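# Move a glass graduated cylinder from cart to bench

## Task

Take one graduated cylinder off the top tray of the cart and set it upright on the work surface of the shelved bench, resting there without the robot supporting it. Every other cylinder must still be standing at the end. Failure if any cylinder tips over, reaches the floor, drops more than a few centimetres or is struck hard enough to break its glass, or if the robot falls or finishes tilted. Finish with the gripper open and the robot moved away.

## Robot and tools

Robot: a Hello Robot Stretch 4, one arm only. It has an omni-wheel base, a lift that rides up a mast, a telescoping arm reaching forward, a three-joint wrist (yaw, pitch, roll) and a two-finger gripper. It stands roughly 1.6 m tall; the base rim lies within 0.23 m of the base origin. Cameras: head_camera, head_left_camera, head_right_camera (fisheye), wrist_camera. Loose objects may occasionally get nudged by something outside the robot.

Frames: the base frame has its origin on the floor below the base centre, x ahead, y to the left, z upward. hand_pose is reported in it and marks the point between the fingers, 0.015 m short of the tips; with all wrist joints at 0 its axes line up with the base frame, but the printed value may be somewhat off. The odometry frame is where the base frame sat when the scene began. base_odometry comes from wheel rotation only, so slipping looks like motion; heading runs -3.142 to 3.142, left positive. If turned_by_wheels and turned_by_imu disagree by over about 0.1 rad, suspect a collision or slip; the heading error is roughly their difference. base_tilt is in degrees (forward and right positive), with a fixed bias up to about 1.5 degrees.

execute_actions: argument actions is a list holding exactly one action (or empty, which only reports state and images). Optional cameras lists which images to return (names above, or all; [] for none; omitted or null means all). An action contains base, joints or both, optionally pace and contact_limits; alternatively {"end_of_arm": "enable_torque"} by itself, which re-powers any wrist or gripper motor that shut off. Motions in one action begin together and may finish at different times.
- base: one command only, each a relative offset from where the base last reported itself. translate_m: straight drive in metres, forward positive, -2 to 2. strafe_m: sideways metres, left positive, -2 to 2. rotate_rad: spin in place in radians, counter-clockwise (left) positive, -3.2 to 3.2.
- joints: absolute targets keyed by name. lift_m 0 to 1.2 m; arm_m 0 to 0.55 m extension; wrist_yaw_rad -1.134 to 4.276 (0 ahead, left positive, 3.14 stowed; above 3.4 the arm may obstruct); wrist_pitch_rad -1.117 to 4.259 (0 level, 1.57 pointing down); wrist_roll_rad -1.117 to 4.259 (0 keeps fingers at equal height, positive turns clockwise as viewed from behind); gripper_m 0 to 0.08 m finger gap. Done tolerances: 0.004 m for lift and arm, 0.02 rad yaw and roll, 0.05 rad pitch, 0.002 m gripper. Targets past a range are clipped and flagged; other bad values or unknown keys reject the whole call. Any action lasts at most 15 s. A joint or the base left out may keep driving toward an earlier target without the status showing it.
- pace: slow, default, fast or max. Base speeds 0.1/0.3/0.4/0.6 m/s and turns 1/2/3/4 rad/s; above lift 0.2 m these are lowered according to lift height, down to 0.3 m/s and 1 rad/s at 1.2 m.
- contact_limits: only arm_m, 0 (gentlest) to 0.75 (firmest), default 0.5; the arm stops when it pushes harder.
To unfold the wrist at the start, one action with lift_m 0.4 and wrist_yaw_rad 0 works.

wait: seconds 0 to 10; commands nothing and returns the same report as an empty action.
zoom_image: camera plus region [x0, y0, x1, y1] in pixels of that camera's latest full image, top-left origin, at most 504 by 504; gives a sharper crop.
finished_scene: scene number; ends the scene irreversibly after the last command is held and reports success. Replying with no tool call ends everything.

Readings: lidar_m lists 12 distances in metres from the base origin, 30-degree sectors starting straight ahead and going counter-clockwise (4th left, 7th behind, 10th right); "-" means nothing seen or closer than 0.25 m. It sees from about 0.15 m up, so table tops register, but glass, thin legs and much behind the robot may be missed. wrist_depth_mm is a 7x7 grid of median depths, 100 to 2000 mm, read from the top left; clear objects such as glass cylinders do not appear, while the robot body does. motor_effort gives percent of maximum, positive toward higher joint values, with the action's peak in brackets; each has a small fixed bias and noise. For wheel_0..2 positive means turning right. A load in a level gripper pushes wrist pitch effort away from 0.

Statuses: done; off_target (stopped short, may still be pushing); contact_stop_at_<key> (hit something; that part goes slack, a slack lift may sag, slack wheels may coast); limit_stop_at_<name>; time_out; torque_fault (a wrist or gripper motor shut off and goes limp until enable_torque). After a stop the old target is dropped. on_its_own reports things you did not command; its "held at" is a target, not a position. If a call reports a stop, later calls in the same reply are skipped. limit_stop_at_tilt means leaning past 6 degrees: lift, arm and wheels go slack until the lean eases. limit_stop_at_own_body is a self-collision guard, likely when pitch is below -0.2 with roll below -0.4 or above 4; move away from the body to recover.

Gripping: command a gap smaller than the object; once fingers touch, they aim only slightly further until you open wider than the object. Afterwards off_target suggests something is held; done usually means empty, though light or thin grips can still read done. Gripper effort staying beyond roughly 50 from 0 causes a torque_fault and possible drop.

Cautions: the cylinders are glass, so lower them gently and never release above the surface; avoid knocking neighbours. Avoid driving or turning with over 1 kg held and arm beyond 0.2 m, especially at fast or max, and avoid steady hard pushes, especially with the lift high. Don't press the gripper into things with base or arm moves. Time passes while you think, and the robot holds its last command meanwhile.

Calibration: each camera has intrinsics K for its image size, distortion D and T_world_to_cam mapping base-frame points to the camera, with small errors (about 0.5% focal, 1.5 px centre, 0.5 degrees and 2.5 mm pose) that grow for the wrist camera with arm joint errors.

Each tool is called after "Request:" as name(argument=value, ...) on one line, values as JSON.

## Session

Request:
execute_actions(actions=[])

Scene clock: 0.00 s.
base_odometry: x=+0.000 y=+0.000 heading=+0.000 (m, m, rad; odometry frame)
turned_by_wheels: +0.000 (rad since the last result)
turned_by_imu: +0.000 (rad since the last result)
base_tilt: forward=+0.1 right=-0.5 (deg)
lidar_m: 1.79 1.82 1.98 1.14 1.15 1.41 1.72 1.68 2.21 1.93 1.58 2.41
base_status: not commanded
joint_positions: lift_m=+0.274 arm_m=-0.001 wrist_yaw_rad=+3.146 wrist_pitch_rad=-0.010 wrist_roll_rad=-0.014 gripper_m=+0.040
joint_status: not commanded
motor_effort: lift_m=+18 arm_m=+0 wrist_yaw_rad=-1 wrist_pitch_rad=-8 wrist_roll_rad=+0 gripper_m=-1 wheel_0=+0 wheel_1=+0 wheel_2=+0 (%)
hand_pose: x=-0.0434 y=+0.0865 z=+0.4547 quat_wxyz=(-0.002, +0.005, -0.007, +1.000) (m; base frame)
wrist_depth_mm: - 139 268 - - - 1921 / - 119 147 - - - 1661 / - 117 146 - - - 1336 / - 131 181 - - - 1336 / 201 - - - - - 1336 / 220 1756 1756 1708 1618 1576 1336 / 220 1205 106 1138 125 - 1078
pictures: head_camera, head_left_camera, head_right_camera, wrist_camera
Images, in order (width x height): head_camera 420x560, head_left_camera 420x672, head_right_camera 420x672, wrist_camera 616x392.

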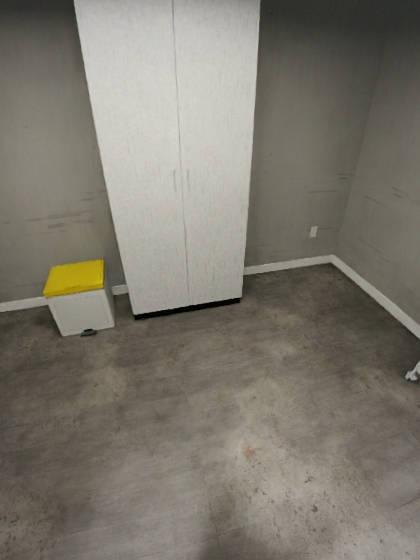

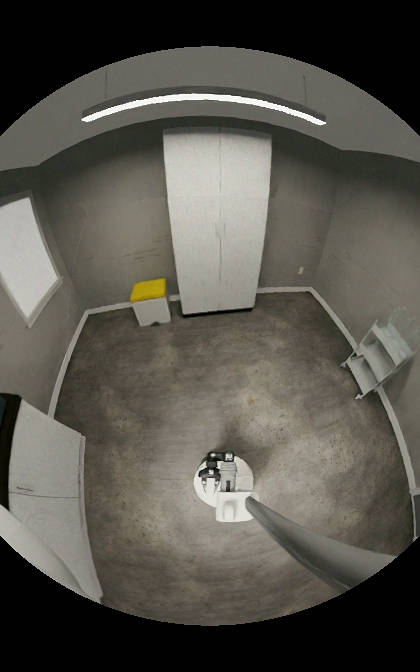

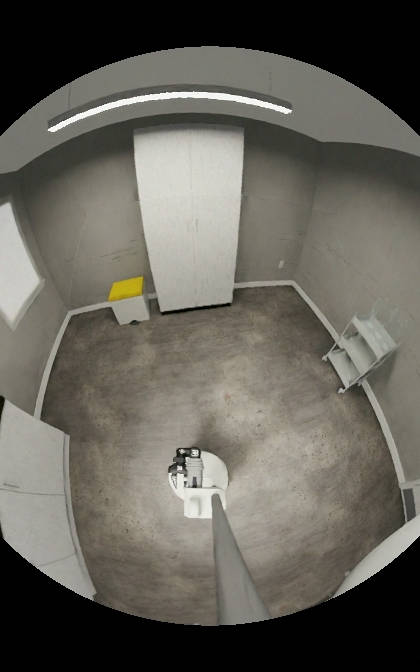

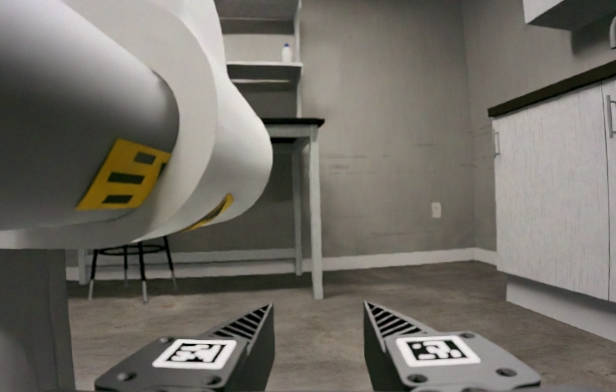

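Bench is behind; cart front-right.

Request:
execute_actions(actions=[{"base":{"rotate_rad":-1.0},"joints":{"lift_m":0.8,"wrist_yaw_rad":0,"gripper_m":0.08}}], cameras=["head_camera","wrist_camera"])

Scene clock: 4.93 s.
base_odometry: x=+0.000 y=+0.000 heading=-1.000 (m, m, rad; odometry frame)
turned_by_wheels: -1.000 (rad since the last result)
turned_by_imu: -1.013 (rad since the last result)
base_tilt: forward=+0.2 right=-0.7 (deg)
lidar_m: 1.58 2.46 1.79 1.84 1.92 1.12 1.16 1.48 1.67 1.70 2.14 1.96
base_status: done
joint_positions: lift_m=+0.800 arm_m=-0.001 wrist_yaw_rad=+0.000 wrist_pitch_rad=-0.010 wrist_roll_rad=-0.014 gripper_m=+0.080
joint_status: all done
motor_effort: lift_m=+22(22) arm_m=-1(0) wrist_yaw_rad=-2(7) wrist_pitch_rad=-8(8) wrist_roll_rad=+0(1) gripper_m=+1(4) wheel_0=+2(7) wheel_1=+1(6) wheel_2=+1(2) (%)
hand_pose: x=+0.3823 y=-0.0874 z=+0.9801 quat_wxyz=(+1.000, -0.007, -0.005, +0.000) (m; base frame)
wrist_depth_mm: - - - 1863 1708 1537 1397 / - - - 1921 1708 1576 1464 / - - - 1921 1708 1576 1430 / - - - 1863 1756 1576 1430 / - - - 1863 1708 1576 1464 / - - - 1708 1618 1537 1397 / - - 145 1576 1397 - -
pictures: head_camera, wrist_camera
camera_calibration (this result's frames):
wrist_camera: T_world_to_cam=[[0.0130246, -0.99982, -0.0138211, -0.0783437], [0.0109345, 0.0139638, -0.999843, 1.03623], [0.999855, 0.0128715, 0.0111144, -0.242871], [0, 0, 0, 1]] pos_world=[0.232525, -0.0896732, 1.03768]
Images, in order (width x height): head_camera 420x560, wrist_camera 616x392.

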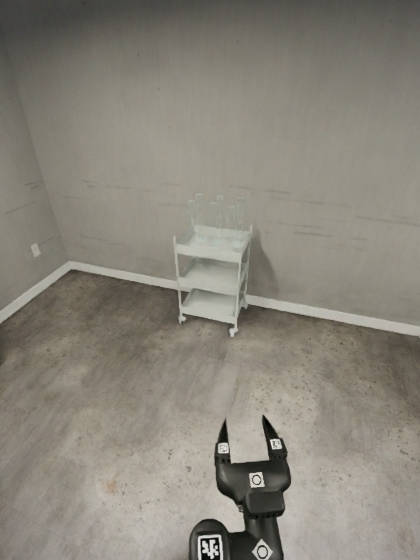

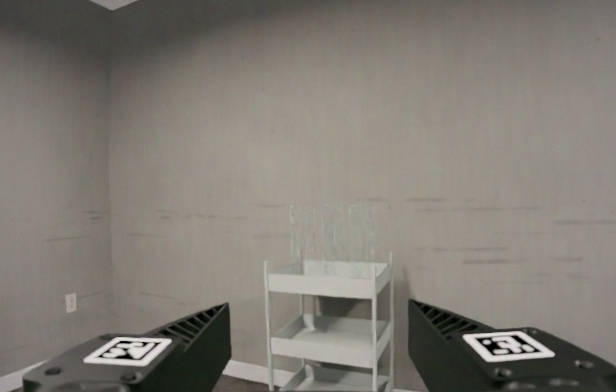

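Request:
execute_actions(actions=[{"base":{"translate_m":0.85},"joints":{"lift_m":0.72}}], cameras=["head_camera","wrist_camera"])

Scene clock: 9.33 s.
base_odometry: x=+0.460 y=-0.715 heading=-1.000 (m, m, rad; odometry frame)
turned_by_wheels: +0.000 (rad since the last result)
turned_by_imu: +0.000 (rad since the last result)
base_tilt: forward=+0.1 right=-0.6 (deg)
lidar_m: 0.76 1.46 1.50 1.49 1.87 1.93 1.98 2.22 1.98 1.94 1.29 0.74
base_status: done
joint_positions: lift_m=+0.720 arm_m=-0.001 wrist_yaw_rad=+0.000 wrist_pitch_rad=-0.010 wrist_roll_rad=-0.014 gripper_m=+0.080
joint_status: all done
motor_effort: lift_m=+14(22) arm_m=+0(0) wrist_yaw_rad=-1(1) wrist_pitch_rad=-8(8) wrist_roll_rad=-1(0) gripper_m=+1(1) wheel_0=+0(3) wheel_1=+0(6) wheel_2=+2(9) (%)
hand_pose: x=+0.3823 y=-0.0874 z=+0.9007 quat_wxyz=(+1.000, -0.007, -0.005, +0.000) (m; base frame)
wrist_depth_mm: 1464 1336 1160 1025 931 842 778 / 1499 1336 1160 1025 931 854 768 / 1537 1308 1160 1042 931 831 788 / 1537 1281 1182 1042 946 854 788 / 1499 1336 1160 1025 931 854 798 / 1537 1281 809 891 831 809 788 / - - 145 564 508 - -
pictures: head_camera, wrist_camera
camera_calibration (this result's frames):
wrist_camera: T_world_to_cam=[[0.0128198, -0.999822, -0.0138211, -0.0794058], [0.0109374, 0.0139616, -0.999843, 0.956879], [0.999858, 0.0126666, 0.0111145, -0.241989], [0, 0, 0, 1]] pos_world=[0.232507, -0.0896861, 0.958321]
Images, in order (width x height): head_camera 420x560, wrist_camera 616x392.

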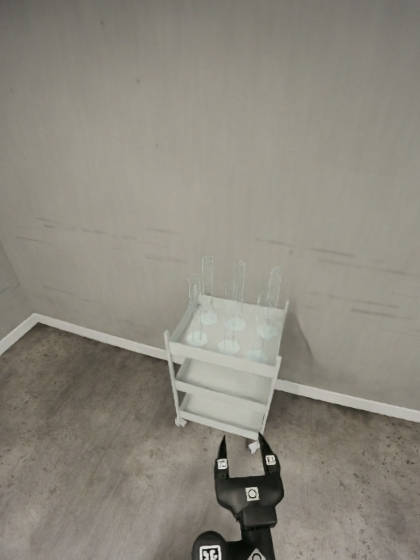

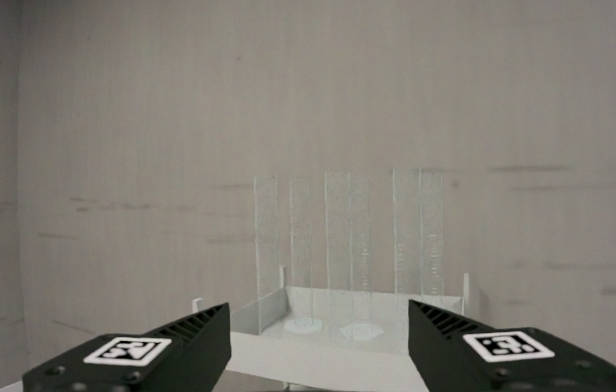

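Request:
execute_actions(actions=[{"base":{"strafe_m":0.085},"joints":{"arm_m":0.3}}], cameras=["head_camera","wrist_camera"])

Scene clock: 11.63 s.
base_odometry: x=+0.531 y=-0.669 heading=-1.000 (m, m, rad; odometry frame)
turned_by_wheels: +0.000 (rad since the last result)
turned_by_imu: +0.000 (rad since the last result)
base_tilt: forward=+0.1 right=-0.5 (deg)
lidar_m: 0.79 1.53 1.40 1.42 1.81 1.92 1.95 2.28 2.06 1.97 1.33 0.77
base_status: done
joint_positions: lift_m=+0.720 arm_m=+0.299 wrist_yaw_rad=+0.000 wrist_pitch_rad=-0.010 wrist_roll_rad=-0.014 gripper_m=+0.080
joint_status: all done
motor_effort: lift_m=+14(14) arm_m=+7(8) wrist_yaw_rad=-1(1) wrist_pitch_rad=-7(8) wrist_roll_rad=-2(2) gripper_m=+1(1) wheel_0=+3(8) wheel_1=-2(7) wheel_2=+0(1) (%)
hand_pose: x=+0.6823 y=-0.0874 z=+0.9007 quat_wxyz=(+1.000, -0.007, -0.005, +0.000) (m; base frame)
wrist_depth_mm: 1098 960 854 759 691 621 580 / 1118 976 854 759 699 627 585 / 1098 960 842 768 691 627 585 / 1118 976 842 768 691 627 580 / 1138 991 842 768 691 627 585 / 1118 976 831 768 691 609 580 / - - 145 621 574 - -
pictures: head_camera, wrist_camera
camera_calibration (this result's frames):
wrist_camera: T_world_to_cam=[[0.0129422, -0.999821, -0.0138209, -0.0833097], [0.0109594, 0.013963, -0.999842, 0.953587], [0.999856, 0.0127887, 0.0111382, -0.541991], [0, 0, 0, 1]] pos_world=[0.532541, -0.0896784, 0.958322]
Images, in order (width x height): head_camera 420x560, wrist_camera 616x392.

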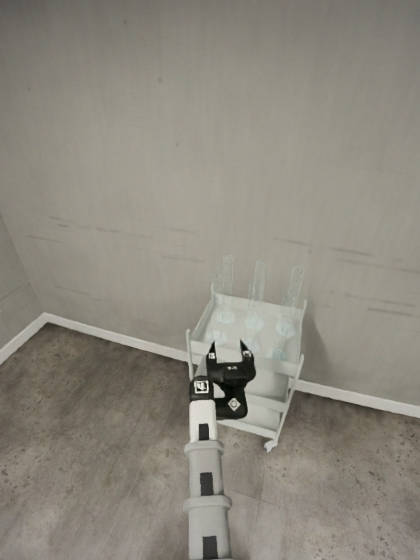

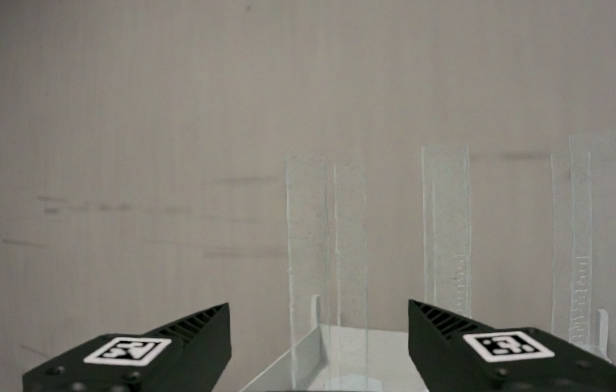

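Request:
execute_actions(actions=[{"joints":{"arm_m":0.47},"pace":"slow"}], cameras=["head_camera","wrist_camera"])

Scene clock: 14.73 s.
base_odometry: x=+0.531 y=-0.669 heading=-1.000 (m, m, rad; odometry frame)
turned_by_wheels: +0.000 (rad since the last result)
turned_by_imu: +0.000 (rad since the last result)
base_tilt: forward=+0.1 right=-0.6 (deg)
lidar_m: 0.79 1.53 1.40 1.41 1.78 1.92 1.95 2.25 2.05 2.02 1.33 0.78
base_status: not commanded
joint_positions: lift_m=+0.720 arm_m=+0.469 wrist_yaw_rad=+0.000 wrist_pitch_rad=-0.010 wrist_roll_rad=-0.014 gripper_m=+0.080
joint_status: all done
motor_effort: lift_m=+14(14) arm_m=+7(7) wrist_yaw_rad=-1(2) wrist_pitch_rad=-8(8) wrist_roll_rad=-1(1) gripper_m=+1(1) wheel_0=+2(2) wheel_1=-2(2) wheel_2=+0(0) (%)
hand_pose: x=+0.8523 y=-0.0874 z=+0.9007 quat_wxyz=(+1.000, -0.007, -0.005, +0.000) (m; base frame)
wrist_depth_mm: 854 750 654 580 530 484 452 / 878 759 654 585 530 480 449 / 878 759 661 591 535 484 449 / 866 741 661 591 535 480 449 / 866 750 661 591 535 488 449 / 866 768 647 591 535 477 452 / - - 145 597 535 - -
pictures: head_camera, wrist_camera
camera_calibration (this result's frames):
wrist_camera: T_world_to_cam=[[0.0128251, -0.999822, -0.0138209, -0.0854348], [0.0109612, 0.0139618, -0.999842, 0.951723], [0.999858, 0.0126716, 0.0111383, -0.71195], [0, 0, 0, 1]] pos_world=[0.702512, -0.0896858, 0.958322]
Images, in order (width x height): head_camera 420x560, wrist_camera 616x392.

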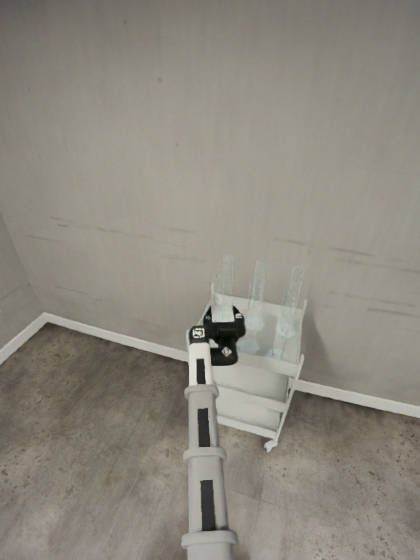

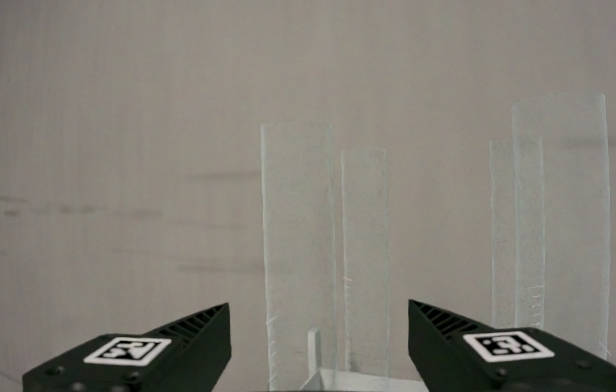

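Request:
execute_actions(actions=[{"base":{"strafe_m":0.012},"joints":{"arm_m":0.53},"pace":"slow"}], cameras=["wrist_camera"])

Scene clock: 17.00 s.
base_odometry: x=+0.541 y=-0.663 heading=-0.999 (m, m, rad; odometry frame)
turned_by_wheels: +0.000 (rad since the last result)
turned_by_imu: +0.000 (rad since the last result)
base_tilt: forward=+0.1 right=-0.6 (deg)
lidar_m: 0.78 1.53 1.39 1.41 1.79 1.92 1.95 2.28 2.05 2.02 1.30 0.78
base_status: done
joint_positions: lift_m=+0.720 arm_m=+0.529 wrist_yaw_rad=+0.000 wrist_pitch_rad=-0.010 wrist_roll_rad=-0.014 gripper_m=+0.080
joint_status: all done
motor_effort: lift_m=+14(14) arm_m=+7(8) wrist_yaw_rad=-1(0) wrist_pitch_rad=-7(8) wrist_roll_rad=-1(1) gripper_m=+1(1) wheel_0=-1(5) wheel_1=+1(5) wheel_2=+0(2) (%)
hand_pose: x=+0.9123 y=-0.0874 z=+0.9007 quat_wxyz=(+1.000, -0.007, -0.005, +0.000) (m; base frame)
wrist_depth_mm: 778 676 591 530 480 439 407 / 788 668 597 535 484 439 407 / 778 683 597 535 484 442 410 / 778 683 597 535 484 439 410 / 798 683 591 530 480 439 410 / 798 683 574 539 480 430 410 / - - 145 530 484 - -
pictures: wrist_camera
camera_calibration (this result's frames):
wrist_camera: T_world_to_cam=[[0.0128148, -0.999822, -0.013821, -0.0861969], [0.0109613, 0.0139617, -0.999842, 0.951066], [0.999858, 0.0126612, 0.0111382, -0.771936], [0, 0, 0, 1]] pos_world=[0.762506, -0.0896864, 0.958322]
Images, in order (width x height): wrist_camera 616x392.

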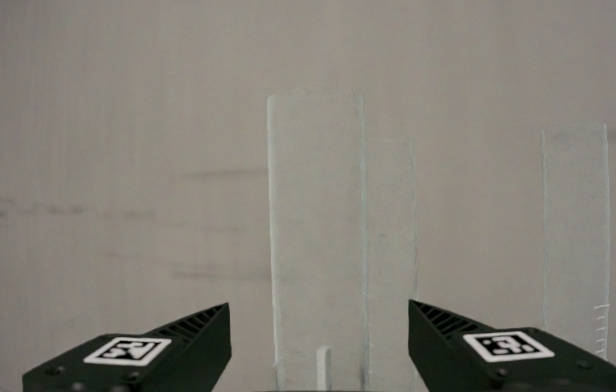

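Request:
execute_actions(actions=[{"joints":{"arm_m":0.54},"pace":"slow"}], cameras=[])

Request:
execute_actions(actions=[{"joints":{"gripper_m":0.02},"pace":"slow"}], cameras=["wrist_camera"])

Request:
execute_actions(actions=[{"joints":{"lift_m":0.86},"pace":"slow"}], cameras=["head_camera"])

Request:
execute_actions(actions=[{"joints":{"arm_m":0.05}}], cameras=["head_camera"])

Request:
execute_actions(actions=[{"base":{"rotate_rad":-2.0},"pace":"slow"}], cameras=["head_camera","head_left_camera"])

Scene clock: 18.20 s.
base_odometry: x=+0.541 y=-0.663 heading=-0.999 (m, m, rad; odometry frame)
turned_by_wheels: +0.000 (rad since the last result)
turned_by_imu: +0.000 (rad since the last result)
base_tilt: forward=+0.2 right=-0.5 (deg)
lidar_m: 0.78 1.54 1.40 1.41 1.78 1.90 1.92 2.31 2.06 2.00 1.32 0.76
base_status: not commanded
joint_positions: lift_m=+0.720 arm_m=+0.539 wrist_yaw_rad=+0.000 wrist_pitch_rad=-0.010 wrist_roll_rad=-0.014 gripper_m=+0.080
joint_status: all done
motor_effort: lift_m=+14(14) arm_m=+7(7) wrist_yaw_rad=+0(1) wrist_pitch_rad=-8(8) wrist_roll_rad=-2(1) gripper_m=+1(1) wheel_0=+0(0) wheel_1=+1(1) wheel_2=+0(0) (%)
hand_pose: x=+0.9223 y=-0.0874 z=+0.9007 quat_wxyz=(+1.000, -0.007, -0.005, +0.000) (m; base frame)
wrist_depth_mm: 768 668 585 517 469 427 399 / 768 668 580 517 473 430 402 / 778 661 585 517 469 430 404 / 778 676 580 530 469 430 404 / 768 668 585 521 477 439 404 / 778 676 564 535 473 421 404 / - - 145 521 473 - -
pictures: none
No camera images: the call's "cameras" was empty. Leave "cameras" out to get every camera's image.

Scene clock: 19.83 s.
base_odometry: x=+0.541 y=-0.663 heading=-0.999 (m, m, rad; odometry frame)
turned_by_wheels: +0.000 (rad since the last result)
turned_by_imu: +0.000 (rad since the last result)
base_tilt: forward=+0.1 right=-0.7 (deg)
lidar_m: 0.79 1.54 1.40 1.40 1.79 1.91 1.96 2.31 2.05 2.00 1.33 0.78
base_status: not commanded
joint_positions: lift_m=+0.720 arm_m=+0.539 wrist_yaw_rad=+0.000 wrist_pitch_rad=-0.010 wrist_roll_rad=-0.014 gripper_m=+0.041
joint_status: gripper_m off_target (ended at +0.041, target +0.020)
on_its_own: gripper_m is held at +0.036, not at your +0.020, by its contact guard: the fingers met something
motor_effort: lift_m=+15(15) arm_m=+7(7) wrist_yaw_rad=+0(0) wrist_pitch_rad=-7(8) wrist_roll_rad=-1(0) gripper_m=-36(32) wheel_0=-1(0) wheel_1=+1(1) wheel_2=+0(0) (%)
hand_pose: x=+0.9223 y=-0.0875 z=+0.9007 quat_wxyz=(+1.000, -0.007, -0.005, +0.000) (m; base frame)
wrist_depth_mm: 778 668 580 521 466 427 399 / 778 676 580 521 473 430 399 / 768 661 580 525 473 433 402 / 778 668 585 525 469 433 402 / 778 668 585 530 477 436 404 / 788 668 580 530 462 430 404 / 768 699 107 525 131 - 402
pictures: wrist_camera
camera_calibration (this result's frames):
wrist_camera: T_world_to_cam=[[0.0124682, -0.999827, -0.013823, -0.0860774], [0.0109705, 0.01396, -0.999842, 0.950949], [0.999862, 0.0123146, 0.0111427, -0.781949], [0, 0, 0, 1]] pos_world=[0.772482, -0.0897084, 0.958323]
Images, in order (width x height): wrist_camera 616x392.

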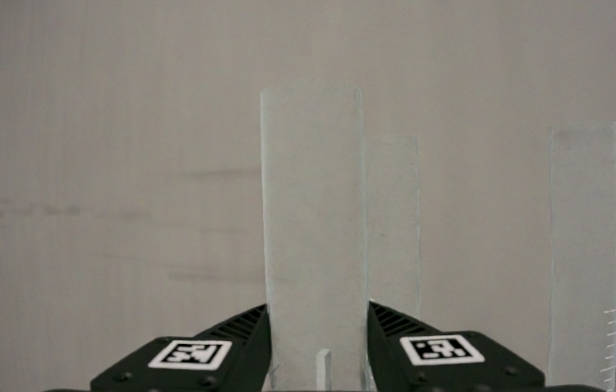

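Scene clock: 21.80 s.
base_odometry: x=+0.541 y=-0.663 heading=-0.999 (m, m, rad; odometry frame)
turned_by_wheels: +0.000 (rad since the last result)
turned_by_imu: +0.000 (rad since the last result)
base_tilt: forward=+0.1 right=-0.6 (deg)
lidar_m: 0.80 1.55 1.39 1.40 1.77 1.91 1.94 2.28 2.04 2.02 1.34 0.77
base_status: not commanded
joint_positions: lift_m=+0.860 arm_m=+0.539 wrist_yaw_rad=+0.000 wrist_pitch_rad=-0.009 wrist_roll_rad=-0.014 gripper_m=+0.041
joint_status: all done
on_its_own: gripper_m is held at +0.036, not at your +0.020, by its contact guard: the fingers met something
motor_effort: lift_m=+23(23) arm_m=+7(7) wrist_yaw_rad=-1(0) wrist_pitch_rad=-13(13) wrist_roll_rad=-1(1) gripper_m=-35(35) wheel_0=-1(1) wheel_1=+1(1) wheel_2=+0(0) (%)
hand_pose: x=+0.9223 y=-0.0875 z=+1.0396 quat_wxyz=(+1.000, -0.007, -0.004, +0.000) (m; base frame)
wrist_depth_mm: 768 668 585 521 473 430 397 / 768 668 585 512 469 430 399 / 768 668 585 521 477 430 404 / 778 668 585 521 477 430 397 / 768 668 585 521 477 436 404 / 759 668 591 530 462 433 404 / 768 691 107 521 131 - 402
pictures: head_camera
Images, in order (width x height): head_camera 420x560.

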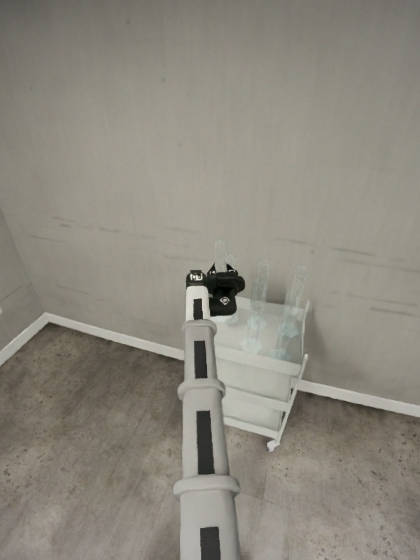

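Scene clock: 24.30 s.
base_odometry: x=+0.541 y=-0.663 heading=-0.999 (m, m, rad; odometry frame)
turned_by_wheels: +0.000 (rad since the last result)
turned_by_imu: +0.000 (rad since the last result)
base_tilt: forward=+0.0 right=-0.6 (deg)
lidar_m: 0.78 1.53 1.41 1.40 1.75 1.92 1.96 2.30 2.06 2.01 1.32 0.78
base_status: not commanded
joint_positions: lift_m=+0.860 arm_m=+0.051 wrist_yaw_rad=+0.000 wrist_pitch_rad=-0.008 wrist_roll_rad=-0.014 gripper_m=+0.041
joint_status: all done
on_its_own: gripper_m is held at +0.036, not at your +0.020, by its contact guard: the fingers met something
motor_effort: lift_m=+23(23) arm_m=-7(7) wrist_yaw_rad=-1(1) wrist_pitch_rad=-13(13) wrist_roll_rad=-1(1) gripper_m=-36(35) wheel_0=+0(0) wheel_1=+1(1) wheel_2=+0(0) (%)
hand_pose: x=+0.4348 y=-0.0874 z=+1.0396 quat_wxyz=(+1.000, -0.007, -0.004, +0.000) (m; base frame)
wrist_depth_mm: 1499 1308 1138 1042 904 820 768 / 1464 1308 1138 1008 904 842 768 / 1499 1308 1118 1008 931 831 778 / 1499 1308 1138 1025 931 854 778 / 1464 1308 1160 991 931 831 778 / 1499 1308 1138 1025 904 842 778 / 1464 1366 107 904 131 - 778
pictures: head_camera
Images, in order (width x height): head_camera 420x560.

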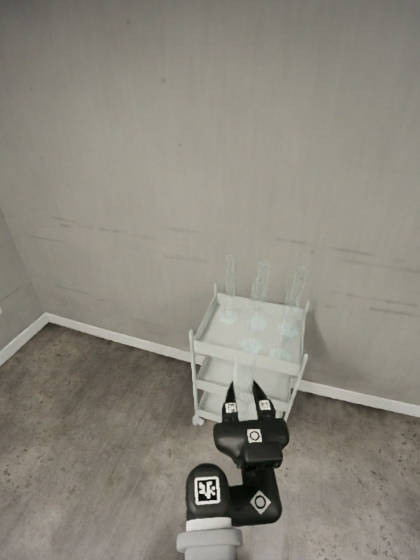

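Scene clock: 27.57 s.
base_odometry: x=+0.541 y=-0.663 heading=-2.999 (m, m, rad; odometry frame)
turned_by_wheels: -2.000 (rad since the last result)
turned_by_imu: -2.027 (rad since the last result)
base_tilt: forward=-0.1 right=-0.5 (deg)
lidar_m: 2.05 1.84 1.28 0.77 0.81 1.65 1.38 1.43 1.87 1.90 1.96 2.19
base_status: done
joint_positions: lift_m=+0.860 arm_m=+0.051 wrist_yaw_rad=+0.000 wrist_pitch_rad=-0.008 wrist_roll_rad=-0.014 gripper_m=+0.041
joint_status: not commanded
on_its_own: gripper_m is held at +0.036, not at your +0.020, by its contact guard: the fingers met something
motor_effort: lift_m=+22(23) arm_m=-7(7) wrist_yaw_rad=+0(2) wrist_pitch_rad=-13(13) wrist_roll_rad=-1(2) gripper_m=-35(36) wheel_0=+2(8) wheel_1=+1(5) wheel_2=-1(6) (%)
hand_pose: x=+0.4348 y=-0.0875 z=+1.0396 quat_wxyz=(+1.000, -0.007, -0.004, +0.000) (m; base frame)
wrist_depth_mm: 1863 - - - - - - / 1863 - - - - - - / 1863 - - - - - - / 1921 - - - - - - / 1863 - - - - - - / 1756 - - - - - - / 1863 - 107 - 131 - -
pictures: head_camera, head_left_camera
Images, in order (width x height): head_camera 420x560, head_left_camera 420x672.

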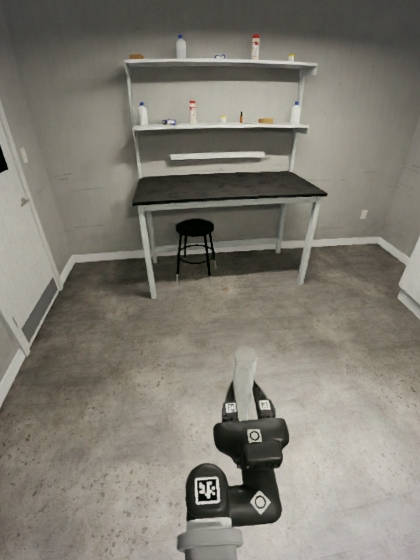

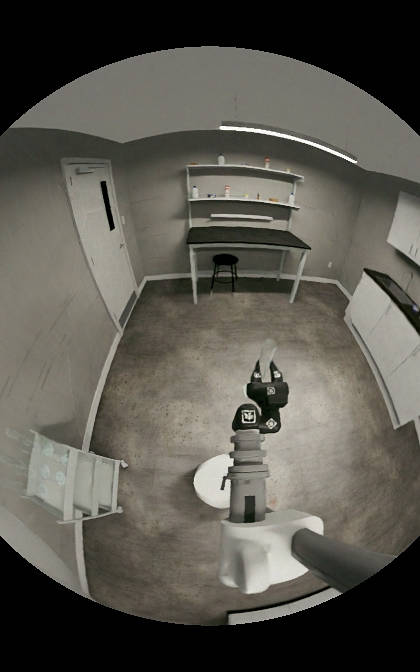

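Request:
execute_actions(actions=[{"base":{"translate_m":1.45},"joints":{"lift_m":0.97}}], cameras=["head_camera","wrist_camera"])

Scene clock: 43.23 s.
base_odometry: x=-0.894 y=-0.868 heading=-2.999 (m, m, rad; odometry frame)
turned_by_wheels: +0.000 (rad since the last result)
turned_by_imu: +0.001 (rad since the last result)
base_tilt: forward=+0.1 right=-0.7 (deg)
lidar_m: 0.60 0.61 1.36 1.25 1.32 1.60 2.83 2.94 1.96 1.81 0.97 0.65
base_status: done
joint_positions: lift_m=+0.970 arm_m=+0.051 wrist_yaw_rad=+0.000 wrist_pitch_rad=-0.008 wrist_roll_rad=-0.014 gripper_m=+0.041
joint_status: all done
on_its_own: gripper_m is held at +0.036, not at your +0.020, by its contact guard: the fingers met something
motor_effort: lift_m=+23(24) arm_m=-7(7) wrist_yaw_rad=-1(2) wrist_pitch_rad=-13(13) wrist_roll_rad=-1(2) gripper_m=-35(35) wheel_0=+0(7) wheel_1=-1(5) wheel_2=+1(12) (%)
hand_pose: x=+0.4348 y=-0.0874 z=+1.1496 quat_wxyz=(+1.000, -0.007, -0.004, +0.000) (m; base frame)
wrist_depth_mm: 1138 1138 1138 1160 1160 1160 1182 / 1160 1138 1138 1138 1138 1182 1205 / 1118 917 1138 1138 1025 1160 1182 / 1118 1138 1160 1160 1182 1205 1182 / 1138 1138 1138 1160 1182 1182 1182 / 1160 960 976 960 917 866 831 / 654 661 107 634 131 - 597
pictures: head_camera, wrist_camera
camera_calibration (this result's frames):
wrist_camera: T_world_to_cam=[[0.0128901, -0.999821, -0.0138419, -0.0766243], [0.00902853, 0.0139589, -0.999862, 1.20602], [0.999876, 0.0127633, 0.00920685, -0.295023], [0, 0, 0, 1]] pos_world=[0.285085, -0.0896798, 1.20751]
Images, in order (width x height): head_camera 420x560, wrist_camera 616x392.

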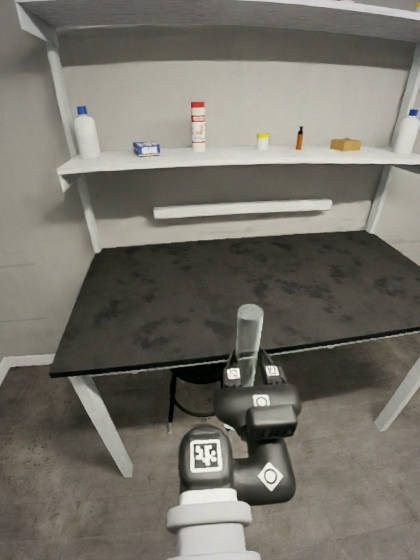

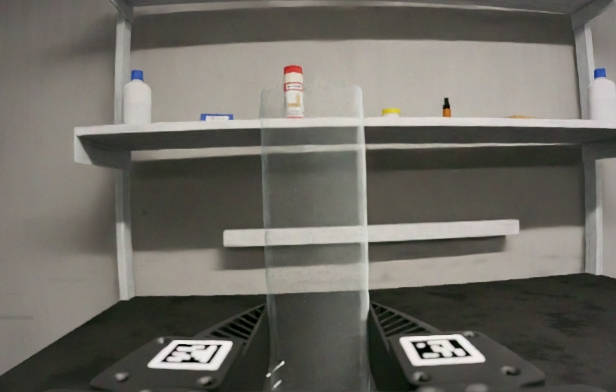

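Request:
execute_actions(actions=[{"joints":{"arm_m":0.36}}], cameras=[])

Request:
execute_actions(actions=[{"joints":{"lift_m":0.90},"pace":"slow"}], cameras=["head_camera"])

Request:
execute_actions(actions=[{"joints":{"lift_m":0.885},"pace":"slow"}], cameras=[])

Request:
execute_actions(actions=[{"joints":{"lift_m":0.87},"pace":"slow"}], cameras=[])

Scene clock: 45.53 s.
base_odometry: x=-0.894 y=-0.868 heading=-2.999 (m, m, rad; odometry frame)
turned_by_wheels: +0.000 (rad since the last result)
turned_by_imu: +0.000 (rad since the last result)
base_tilt: forward=+0.0 right=-0.6 (deg)
lidar_m: 0.58 0.61 1.36 1.27 1.35 1.62 2.84 2.95 1.94 1.82 0.97 0.66
base_status: not commanded
joint_positions: lift_m=+0.970 arm_m=+0.359 wrist_yaw_rad=+0.000 wrist_pitch_rad=-0.009 wrist_roll_rad=-0.014 gripper_m=+0.041
joint_status: all done
on_its_own: gripper_m is held at +0.036, not at your +0.020, by its contact guard: the fingers met something
motor_effort: lift_m=+23(22) arm_m=+7(8) wrist_yaw_rad=-2(1) wrist_pitch_rad=-11(18) wrist_roll_rad=-2(2) gripper_m=-35(36) wheel_0=+0(0) wheel_1=-1(1) wheel_2=+1(1) (%)
hand_pose: x=+0.7424 y=-0.0874 z=+1.1498 quat_wxyz=(+1.000, -0.007, -0.005, +0.000) (m; base frame)
wrist_depth_mm: 627 842 842 854 854 866 866 / 535 559 591 554 554 634 627 / 715 842 842 842 854 842 878 / 854 842 854 842 842 866 878 / 831 854 854 854 854 854 891 / 842 842 842 842 866 854 842 / 640 654 107 621 131 - 603
pictures: none
No camera images: the call's "cameras" was empty. Leave "cameras" out to get every camera's image.

Scene clock: 47.00 s.
base_odometry: x=-0.894 y=-0.868 heading=-2.999 (m, m, rad; odometry frame)
turned_by_wheels: +0.000 (rad since the last result)
turned_by_imu: +0.000 (rad since the last result)
base_tilt: forward=+0.2 right=-0.6 (deg)
lidar_m: 0.55 0.62 1.36 1.26 1.31 1.62 2.86 2.93 1.94 1.82 0.98 0.66
base_status: not commanded
joint_positions: lift_m=+0.900 arm_m=+0.359 wrist_yaw_rad=+0.000 wrist_pitch_rad=-0.009 wrist_roll_rad=-0.014 gripper_m=+0.041
joint_status: all done
on_its_own: gripper_m is held at +0.036, not at your +0.020, by its contact guard: the fingers met something
motor_effort: lift_m=+14(22) arm_m=+5(7) wrist_yaw_rad=+0(7) wrist_pitch_rad=-11(68) wrist_roll_rad=-1(0) gripper_m=-36(36) wheel_0=+0(0) wheel_1=-1(1) wheel_2=+0(1) (%)
hand_pose: x=+0.7427 y=-0.0874 z=+1.0805 quat_wxyz=(+1.000, -0.007, -0.005, +0.000) (m; base frame)
wrist_depth_mm: 488 521 512 530 525 554 539 / 647 661 699 732 741 732 715 / 831 842 854 842 854 854 866 / 820 842 842 854 854 854 866 / 842 842 854 842 866 878 866 / 723 715 741 715 691 661 627 / 492 500 107 466 131 - 455
pictures: head_camera
Images, in order (width x height): head_camera 420x560.

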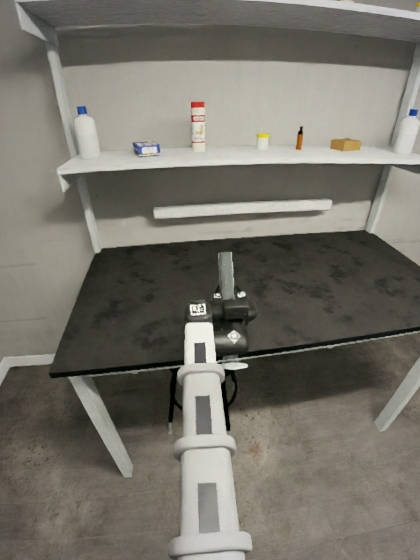

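Scene clock: 47.83 s.
base_odometry: x=-0.894 y=-0.868 heading=-2.999 (m, m, rad; odometry frame)
turned_by_wheels: +0.000 (rad since the last result)
turned_by_imu: +0.000 (rad since the last result)
base_tilt: forward=+0.0 right=-0.6 (deg)
lidar_m: 0.54 0.61 1.35 1.26 1.33 1.61 2.85 2.92 1.95 1.82 0.97 0.65
base_status: not commanded
joint_positions: lift_m=+0.885 arm_m=+0.359 wrist_yaw_rad=+0.000 wrist_pitch_rad=-0.009 wrist_roll_rad=-0.014 gripper_m=+0.041
joint_status: all done
on_its_own: gripper_m is held at +0.036, not at your +0.020, by its contact guard: the fingers met something
motor_effort: lift_m=+14(14) arm_m=+5(5) wrist_yaw_rad=+0(0) wrist_pitch_rad=-11(11) wrist_roll_rad=+0(1) gripper_m=-35(35) wheel_0=+0(0) wheel_1=-1(1) wheel_2=+0(0) (%)
hand_pose: x=+0.7427 y=-0.0875 z=+1.0655 quat_wxyz=(+1.000, -0.007, -0.005, +0.000) (m; base frame)
wrist_depth_mm: 484 517 512 521 521 549 530 / 661 699 759 768 778 788 759 / 854 831 854 854 854 866 866 / 831 854 854 854 866 878 866 / 831 842 842 854 866 854 878 / 661 668 683 661 640 621 591 / 462 469 107 442 132 - 424
pictures: none
No camera images: the call's "cameras" was empty. Leave "cameras" out to get every camera's image.

Scene clock: 48.67 s.
base_odometry: x=-0.894 y=-0.868 heading=-2.999 (m, m, rad; odometry frame)
turned_by_wheels: +0.000 (rad since the last result)
turned_by_imu: +0.000 (rad since the last result)
base_tilt: forward=+0.0 right=-0.8 (deg)
lidar_m: 0.56 0.60 1.37 1.24 1.32 1.63 2.83 2.93 1.95 1.82 0.97 0.66
base_status: not commanded
joint_positions: lift_m=+0.870 arm_m=+0.359 wrist_yaw_rad=+0.000 wrist_pitch_rad=-0.009 wrist_roll_rad=-0.014 gripper_m=+0.041
joint_status: all done
on_its_own: gripper_m is held at +0.036, not at your +0.020, by its contact guard: the fingers met something
motor_effort: lift_m=+13(14) arm_m=+5(5) wrist_yaw_rad=+0(0) wrist_pitch_rad=-11(11) wrist_roll_rad=+0(1) gripper_m=-35(35) wheel_0=+0(0) wheel_1=-1(1) wheel_2=+0(0) (%)
hand_pose: x=+0.7427 y=-0.0875 z=+1.0505 quat_wxyz=(+1.000, -0.007, -0.005, +0.000) (m; base frame)
wrist_depth_mm: 512 517 544 554 559 569 564 / 699 732 842 854 842 866 798 / 842 831 854 854 854 866 866 / 831 831 854 854 854 854 866 / 831 831 842 866 866 866 891 / 609 634 634 615 597 580 549 / 427 433 107 407 131 - 394
pictures: none
No camera images: the call's "cameras" was empty. Leave "cameras" out to get every camera's image.

Request:
execute_actions(actions=[])

Request:
zoom_image(camera="head_camera", region=[130, 230, 330, 430])

Scene clock: 48.80 s.
base_odometry: x=-0.894 y=-0.868 heading=-2.999 (m, m, rad; odometry frame)
turned_by_wheels: +0.000 (rad since the last result)
turned_by_imu: +0.000 (rad since the last result)
base_tilt: forward=+0.1 right=-0.6 (deg)
lidar_m: 0.53 0.62 1.36 1.25 1.32 1.60 2.84 2.96 1.96 1.82 0.97 0.64
base_status: not commanded
joint_positions: lift_m=+0.870 arm_m=+0.359 wrist_yaw_rad=+0.000 wrist_pitch_rad=-0.009 wrist_roll_rad=-0.014 gripper_m=+0.041
joint_status: all done
on_its_own: gripper_m is held at +0.036, not at your +0.020, by its contact guard: the fingers met something
motor_effort: lift_m=+13(14) arm_m=+5(5) wrist_yaw_rad=+0(0) wrist_pitch_rad=-11(11) wrist_roll_rad=-2(1) gripper_m=-36(35) wheel_0=+0(0) wheel_1=-1(1) wheel_2=+0(0) (%)
hand_pose: x=+0.7427 y=-0.0875 z=+1.0505 quat_wxyz=(+1.000, -0.007, -0.005, +0.000) (m; base frame)
wrist_depth_mm: 517 521 544 549 559 564 564 / 707 750 842 854 866 854 798 / 831 831 854 842 854 866 866 / 831 854 854 854 854 878 878 / 831 831 854 854 866 878 866 / 621 621 627 621 597 580 544 / 424 436 107 410 131 - 394
pictures: head_camera, head_left_camera, head_right_camera, wrist_camera
camera_calibration (this result's frames):
wrist_camera: T_world_to_cam=[[0.0124044, -0.999828, -0.0138086, -0.0817449], [0.00977749, 0.0139302, -0.999855, 1.1036], [0.999875, 0.0122676, 0.0099486, -0.602786], [0, 0, 0, 1]] pos_world=[0.592934, -0.0897096, 1.10831]
Images, in order (width x height): head_camera 420x560, head_left_camera 420x672, head_right_camera 420x672, wrist_camera 616x392.

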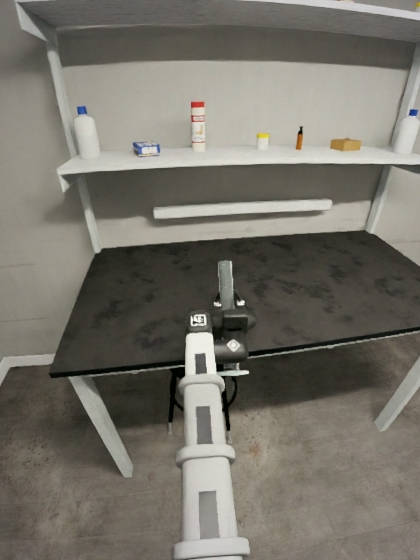

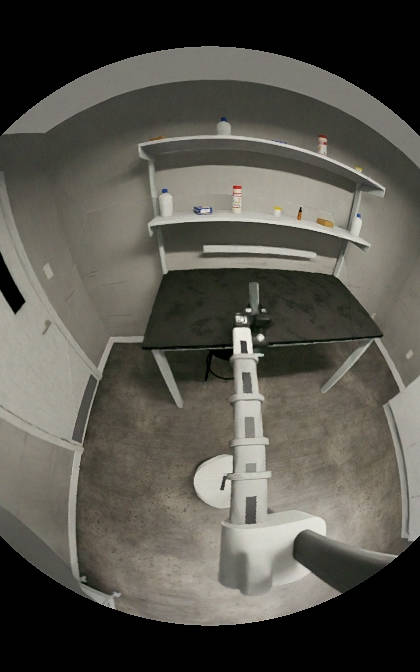

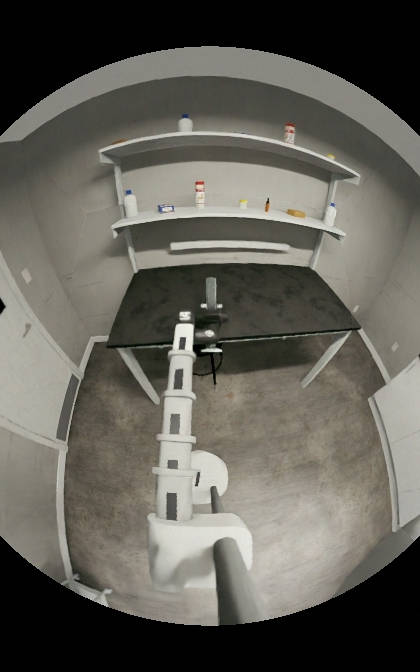

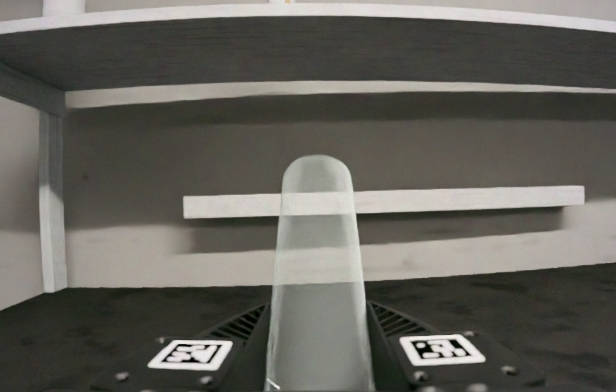

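Region (130, 230, 330, 430) of head_camera's 420x560 image, scaled by 2.520, with more detail than that image has.

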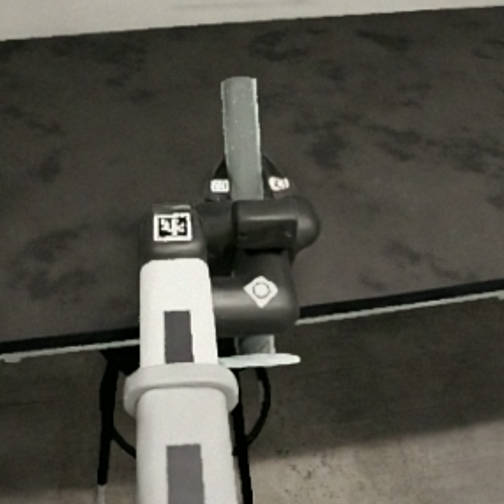

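Request:
execute_actions(actions=[{"joints":{"lift_m":1.1},"pace":"slow"}], cameras=["head_camera","wrist_camera"])

Request:
execute_actions(actions=[{"joints":{"wrist_yaw_rad":1.57,"arm_m":0.2},"pace":"slow"}], cameras=["head_camera"])

Scene clock: 51.57 s.
base_odometry: x=-0.894 y=-0.868 heading=-2.999 (m, m, rad; odometry frame)
turned_by_wheels: +0.000 (rad since the last result)
turned_by_imu: +0.000 (rad since the last result)
base_tilt: forward=+0.1 right=-0.6 (deg)
lidar_m: 0.56 0.62 1.35 1.25 1.34 1.64 2.85 2.92 1.96 1.82 0.99 0.64
base_status: not commanded
joint_positions: lift_m=+1.100 arm_m=+0.359 wrist_yaw_rad=+0.000 wrist_pitch_rad=-0.009 wrist_roll_rad=-0.014 gripper_m=+0.041
joint_status: all done
on_its_own: gripper_m is held at +0.036, not at your +0.020, by its contact guard: the fingers met something
motor_effort: lift_m=+23(24) arm_m=+5(5) wrist_yaw_rad=-1(1) wrist_pitch_rad=-11(11) wrist_roll_rad=+0(0) gripper_m=-36(35) wheel_0=+0(0) wheel_1=-1(1) wheel_2=+0(0) (%)
hand_pose: x=+0.7427 y=-0.0875 z=+1.2797 quat_wxyz=(+1.000, -0.007, -0.005, +0.000) (m; base frame)
wrist_depth_mm: 788 831 842 854 854 878 866 / 741 842 854 842 842 866 866 / 621 854 842 854 854 878 866 / 699 842 842 842 854 866 866 / 854 866 842 842 866 866 878 / 831 831 842 854 778 854 866 / 809 831 107 854 131 - 866
pictures: head_camera, wrist_camera
camera_calibration (this result's frames):
wrist_camera: T_world_to_cam=[[0.0125824, -0.999825, -0.0138111, -0.0786708], [0.00977497, 0.0139345, -0.999855, 1.33279], [0.999873, 0.0124456, 0.00994859, -0.605065], [0, 0, 0, 1]] pos_world=[0.59295, -0.0896985, 1.33753]
Images, in order (width x height): head_camera 420x560, wrist_camera 616x392.

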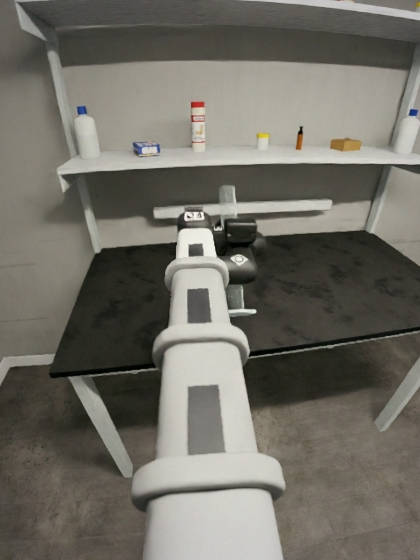

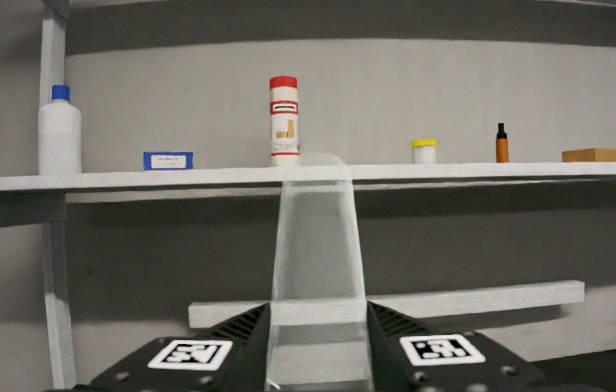

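Scene clock: 54.43 s.
base_odometry: x=-0.894 y=-0.868 heading=-2.999 (m, m, rad; odometry frame)
turned_by_wheels: +0.000 (rad since the last result)
turned_by_imu: +0.000 (rad since the last result)
base_tilt: forward=+0.1 right=-0.5 (deg)
lidar_m: 0.42 0.61 1.35 1.26 1.33 1.60 2.85 2.90 1.95 1.82 0.99 0.65
base_status: not commanded
joint_positions: lift_m=+1.100 arm_m=+0.201 wrist_yaw_rad=+1.570 wrist_pitch_rad=-0.009 wrist_roll_rad=-0.014 gripper_m=+0.041
joint_status: all done
on_its_own: gripper_m is held at +0.036, not at your +0.020, by its contact guard: the fingers met something
motor_effort: lift_m=+23(23) arm_m=-7(7) wrist_yaw_rad=-1(5) wrist_pitch_rad=-11(11) wrist_roll_rad=-2(1) gripper_m=-35(35) wheel_0=+0(0) wheel_1=-1(1) wheel_2=+0(0) (%)
hand_pose: x=+0.4598 y=+0.2126 z=+1.2797 quat_wxyz=(+0.707, -0.002, -0.008, +0.707) (m; base frame)
wrist_depth_mm: 1229 1281 1229 1229 1255 1308 1281 / 1229 1255 1229 1229 1281 1281 1255 / 1255 1255 1255 1255 1281 1336 1281 / 1255 1229 1229 1255 1255 1308 1308 / 1281 1255 1255 1255 1255 1281 1308 / 1281 1229 1255 1255 1255 1308 1281 / 1229 1281 107 1255 131 - 1255
pictures: head_camera
Images, in order (width x height): head_camera 420x560.

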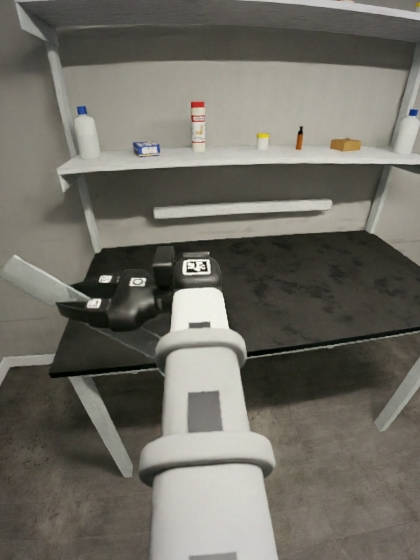

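Request:
execute_actions(actions=[{"joints":{"wrist_pitch_rad":-0.7},"pace":"slow"}], cameras=["head_camera","head_right_camera"])

Scene clock: 55.73 s.
base_odometry: x=-0.894 y=-0.868 heading=-2.999 (m, m, rad; odometry frame)
turned_by_wheels: +0.000 (rad since the last result)
turned_by_imu: +0.000 (rad since the last result)
base_tilt: forward=+0.1 right=-0.6 (deg)
lidar_m: 0.44 0.43 1.36 1.28 1.33 1.62 2.87 2.93 1.95 1.82 1.00 0.64
base_status: not commanded
joint_positions: lift_m=+1.100 arm_m=+0.201 wrist_yaw_rad=+1.570 wrist_pitch_rad=-0.696 wrist_roll_rad=-0.014 gripper_m=+0.041
joint_status: all done
on_its_own: gripper_m is held at +0.036, not at your +0.020, by its contact guard: the fingers met something
motor_effort: lift_m=+23(23) arm_m=-7(7) wrist_yaw_rad=-1(1) wrist_pitch_rad=-11(17) wrist_roll_rad=-1(2) gripper_m=-35(35) wheel_0=+0(0) wheel_1=-1(1) wheel_2=+0(0) (%)
hand_pose: x=+0.4597 y=+0.1631 z=+1.4142 quat_wxyz=(+0.667, +0.236, -0.246, +0.663) (m; base frame)
wrist_depth_mm: 1098 1060 1098 1098 1098 1098 1078 / 1205 1205 1229 1255 1229 1205 1205 / 1397 1397 1430 1430 1464 1397 1336 / 1661 1576 1618 1661 1576 1661 1366 / 1464 1499 1576 1537 1537 1499 1397 / 1336 1366 1308 1336 1366 1336 1336 / 1255 1281 107 1229 131 - 1255
pictures: head_camera, head_right_camera
Images, in order (width x height): head_camera 420x560, head_right_camera 420x672.

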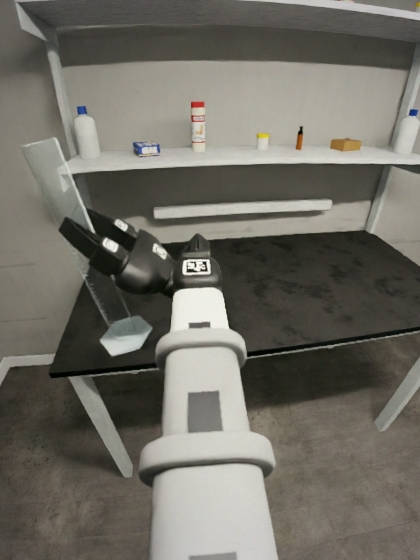

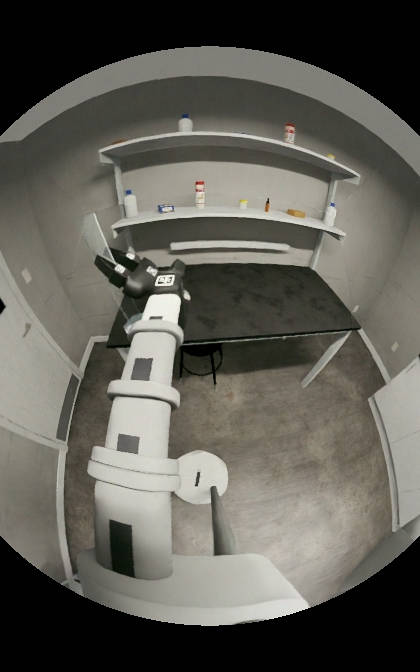

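Request:
execute_actions(actions=[{"joints":{"wrist_pitch_rad":-0.82},"pace":"slow"}], cameras=["head_camera"])

Scene clock: 56.53 s.
base_odometry: x=-0.894 y=-0.868 heading=-2.999 (m, m, rad; odometry frame)
turned_by_wheels: +0.000 (rad since the last result)
turned_by_imu: +0.000 (rad since the last result)
base_tilt: forward=+0.1 right=-0.5 (deg)
lidar_m: 0.42 0.42 1.35 1.26 1.34 1.61 2.86 2.92 1.93 1.82 0.98 0.67
base_status: not commanded
joint_positions: lift_m=+1.100 arm_m=+0.201 wrist_yaw_rad=+1.570 wrist_pitch_rad=-0.816 wrist_roll_rad=-0.014 gripper_m=+0.041
joint_status: all done
on_its_own: gripper_m is held at +0.036, not at your +0.020, by its contact guard: the fingers met something
motor_effort: lift_m=+23(23) arm_m=-7(7) wrist_yaw_rad=-1(0) wrist_pitch_rad=-10(13) wrist_roll_rad=-1(0) gripper_m=-36(35) wheel_0=+0(0) wheel_1=-1(1) wheel_2=+0(0) (%)
hand_pose: x=+0.4597 y=+0.1456 z=+1.4328 quat_wxyz=(+0.651, +0.276, -0.285, +0.647) (m; base frame)
wrist_depth_mm: 1042 1042 1060 1025 1042 1042 1042 / 1160 1138 1138 1118 1138 1138 1138 / 1281 1308 1308 1281 1255 1308 1229 / 1499 1464 1499 1499 1464 1464 1336 / 1618 1576 1618 1618 1661 1618 1336 / 1397 1430 1430 1430 1464 1499 1308 / 1308 1308 107 1281 131 - 1308
pictures: head_camera
Images, in order (width x height): head_camera 420x560.

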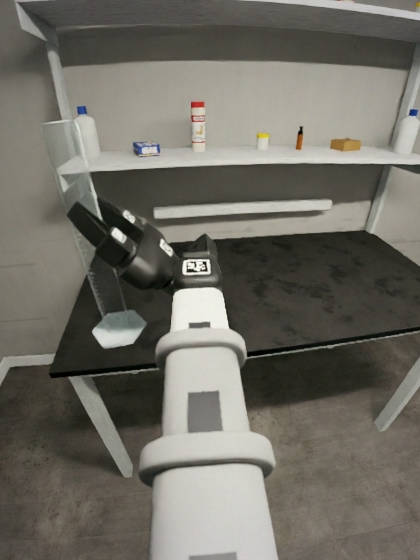

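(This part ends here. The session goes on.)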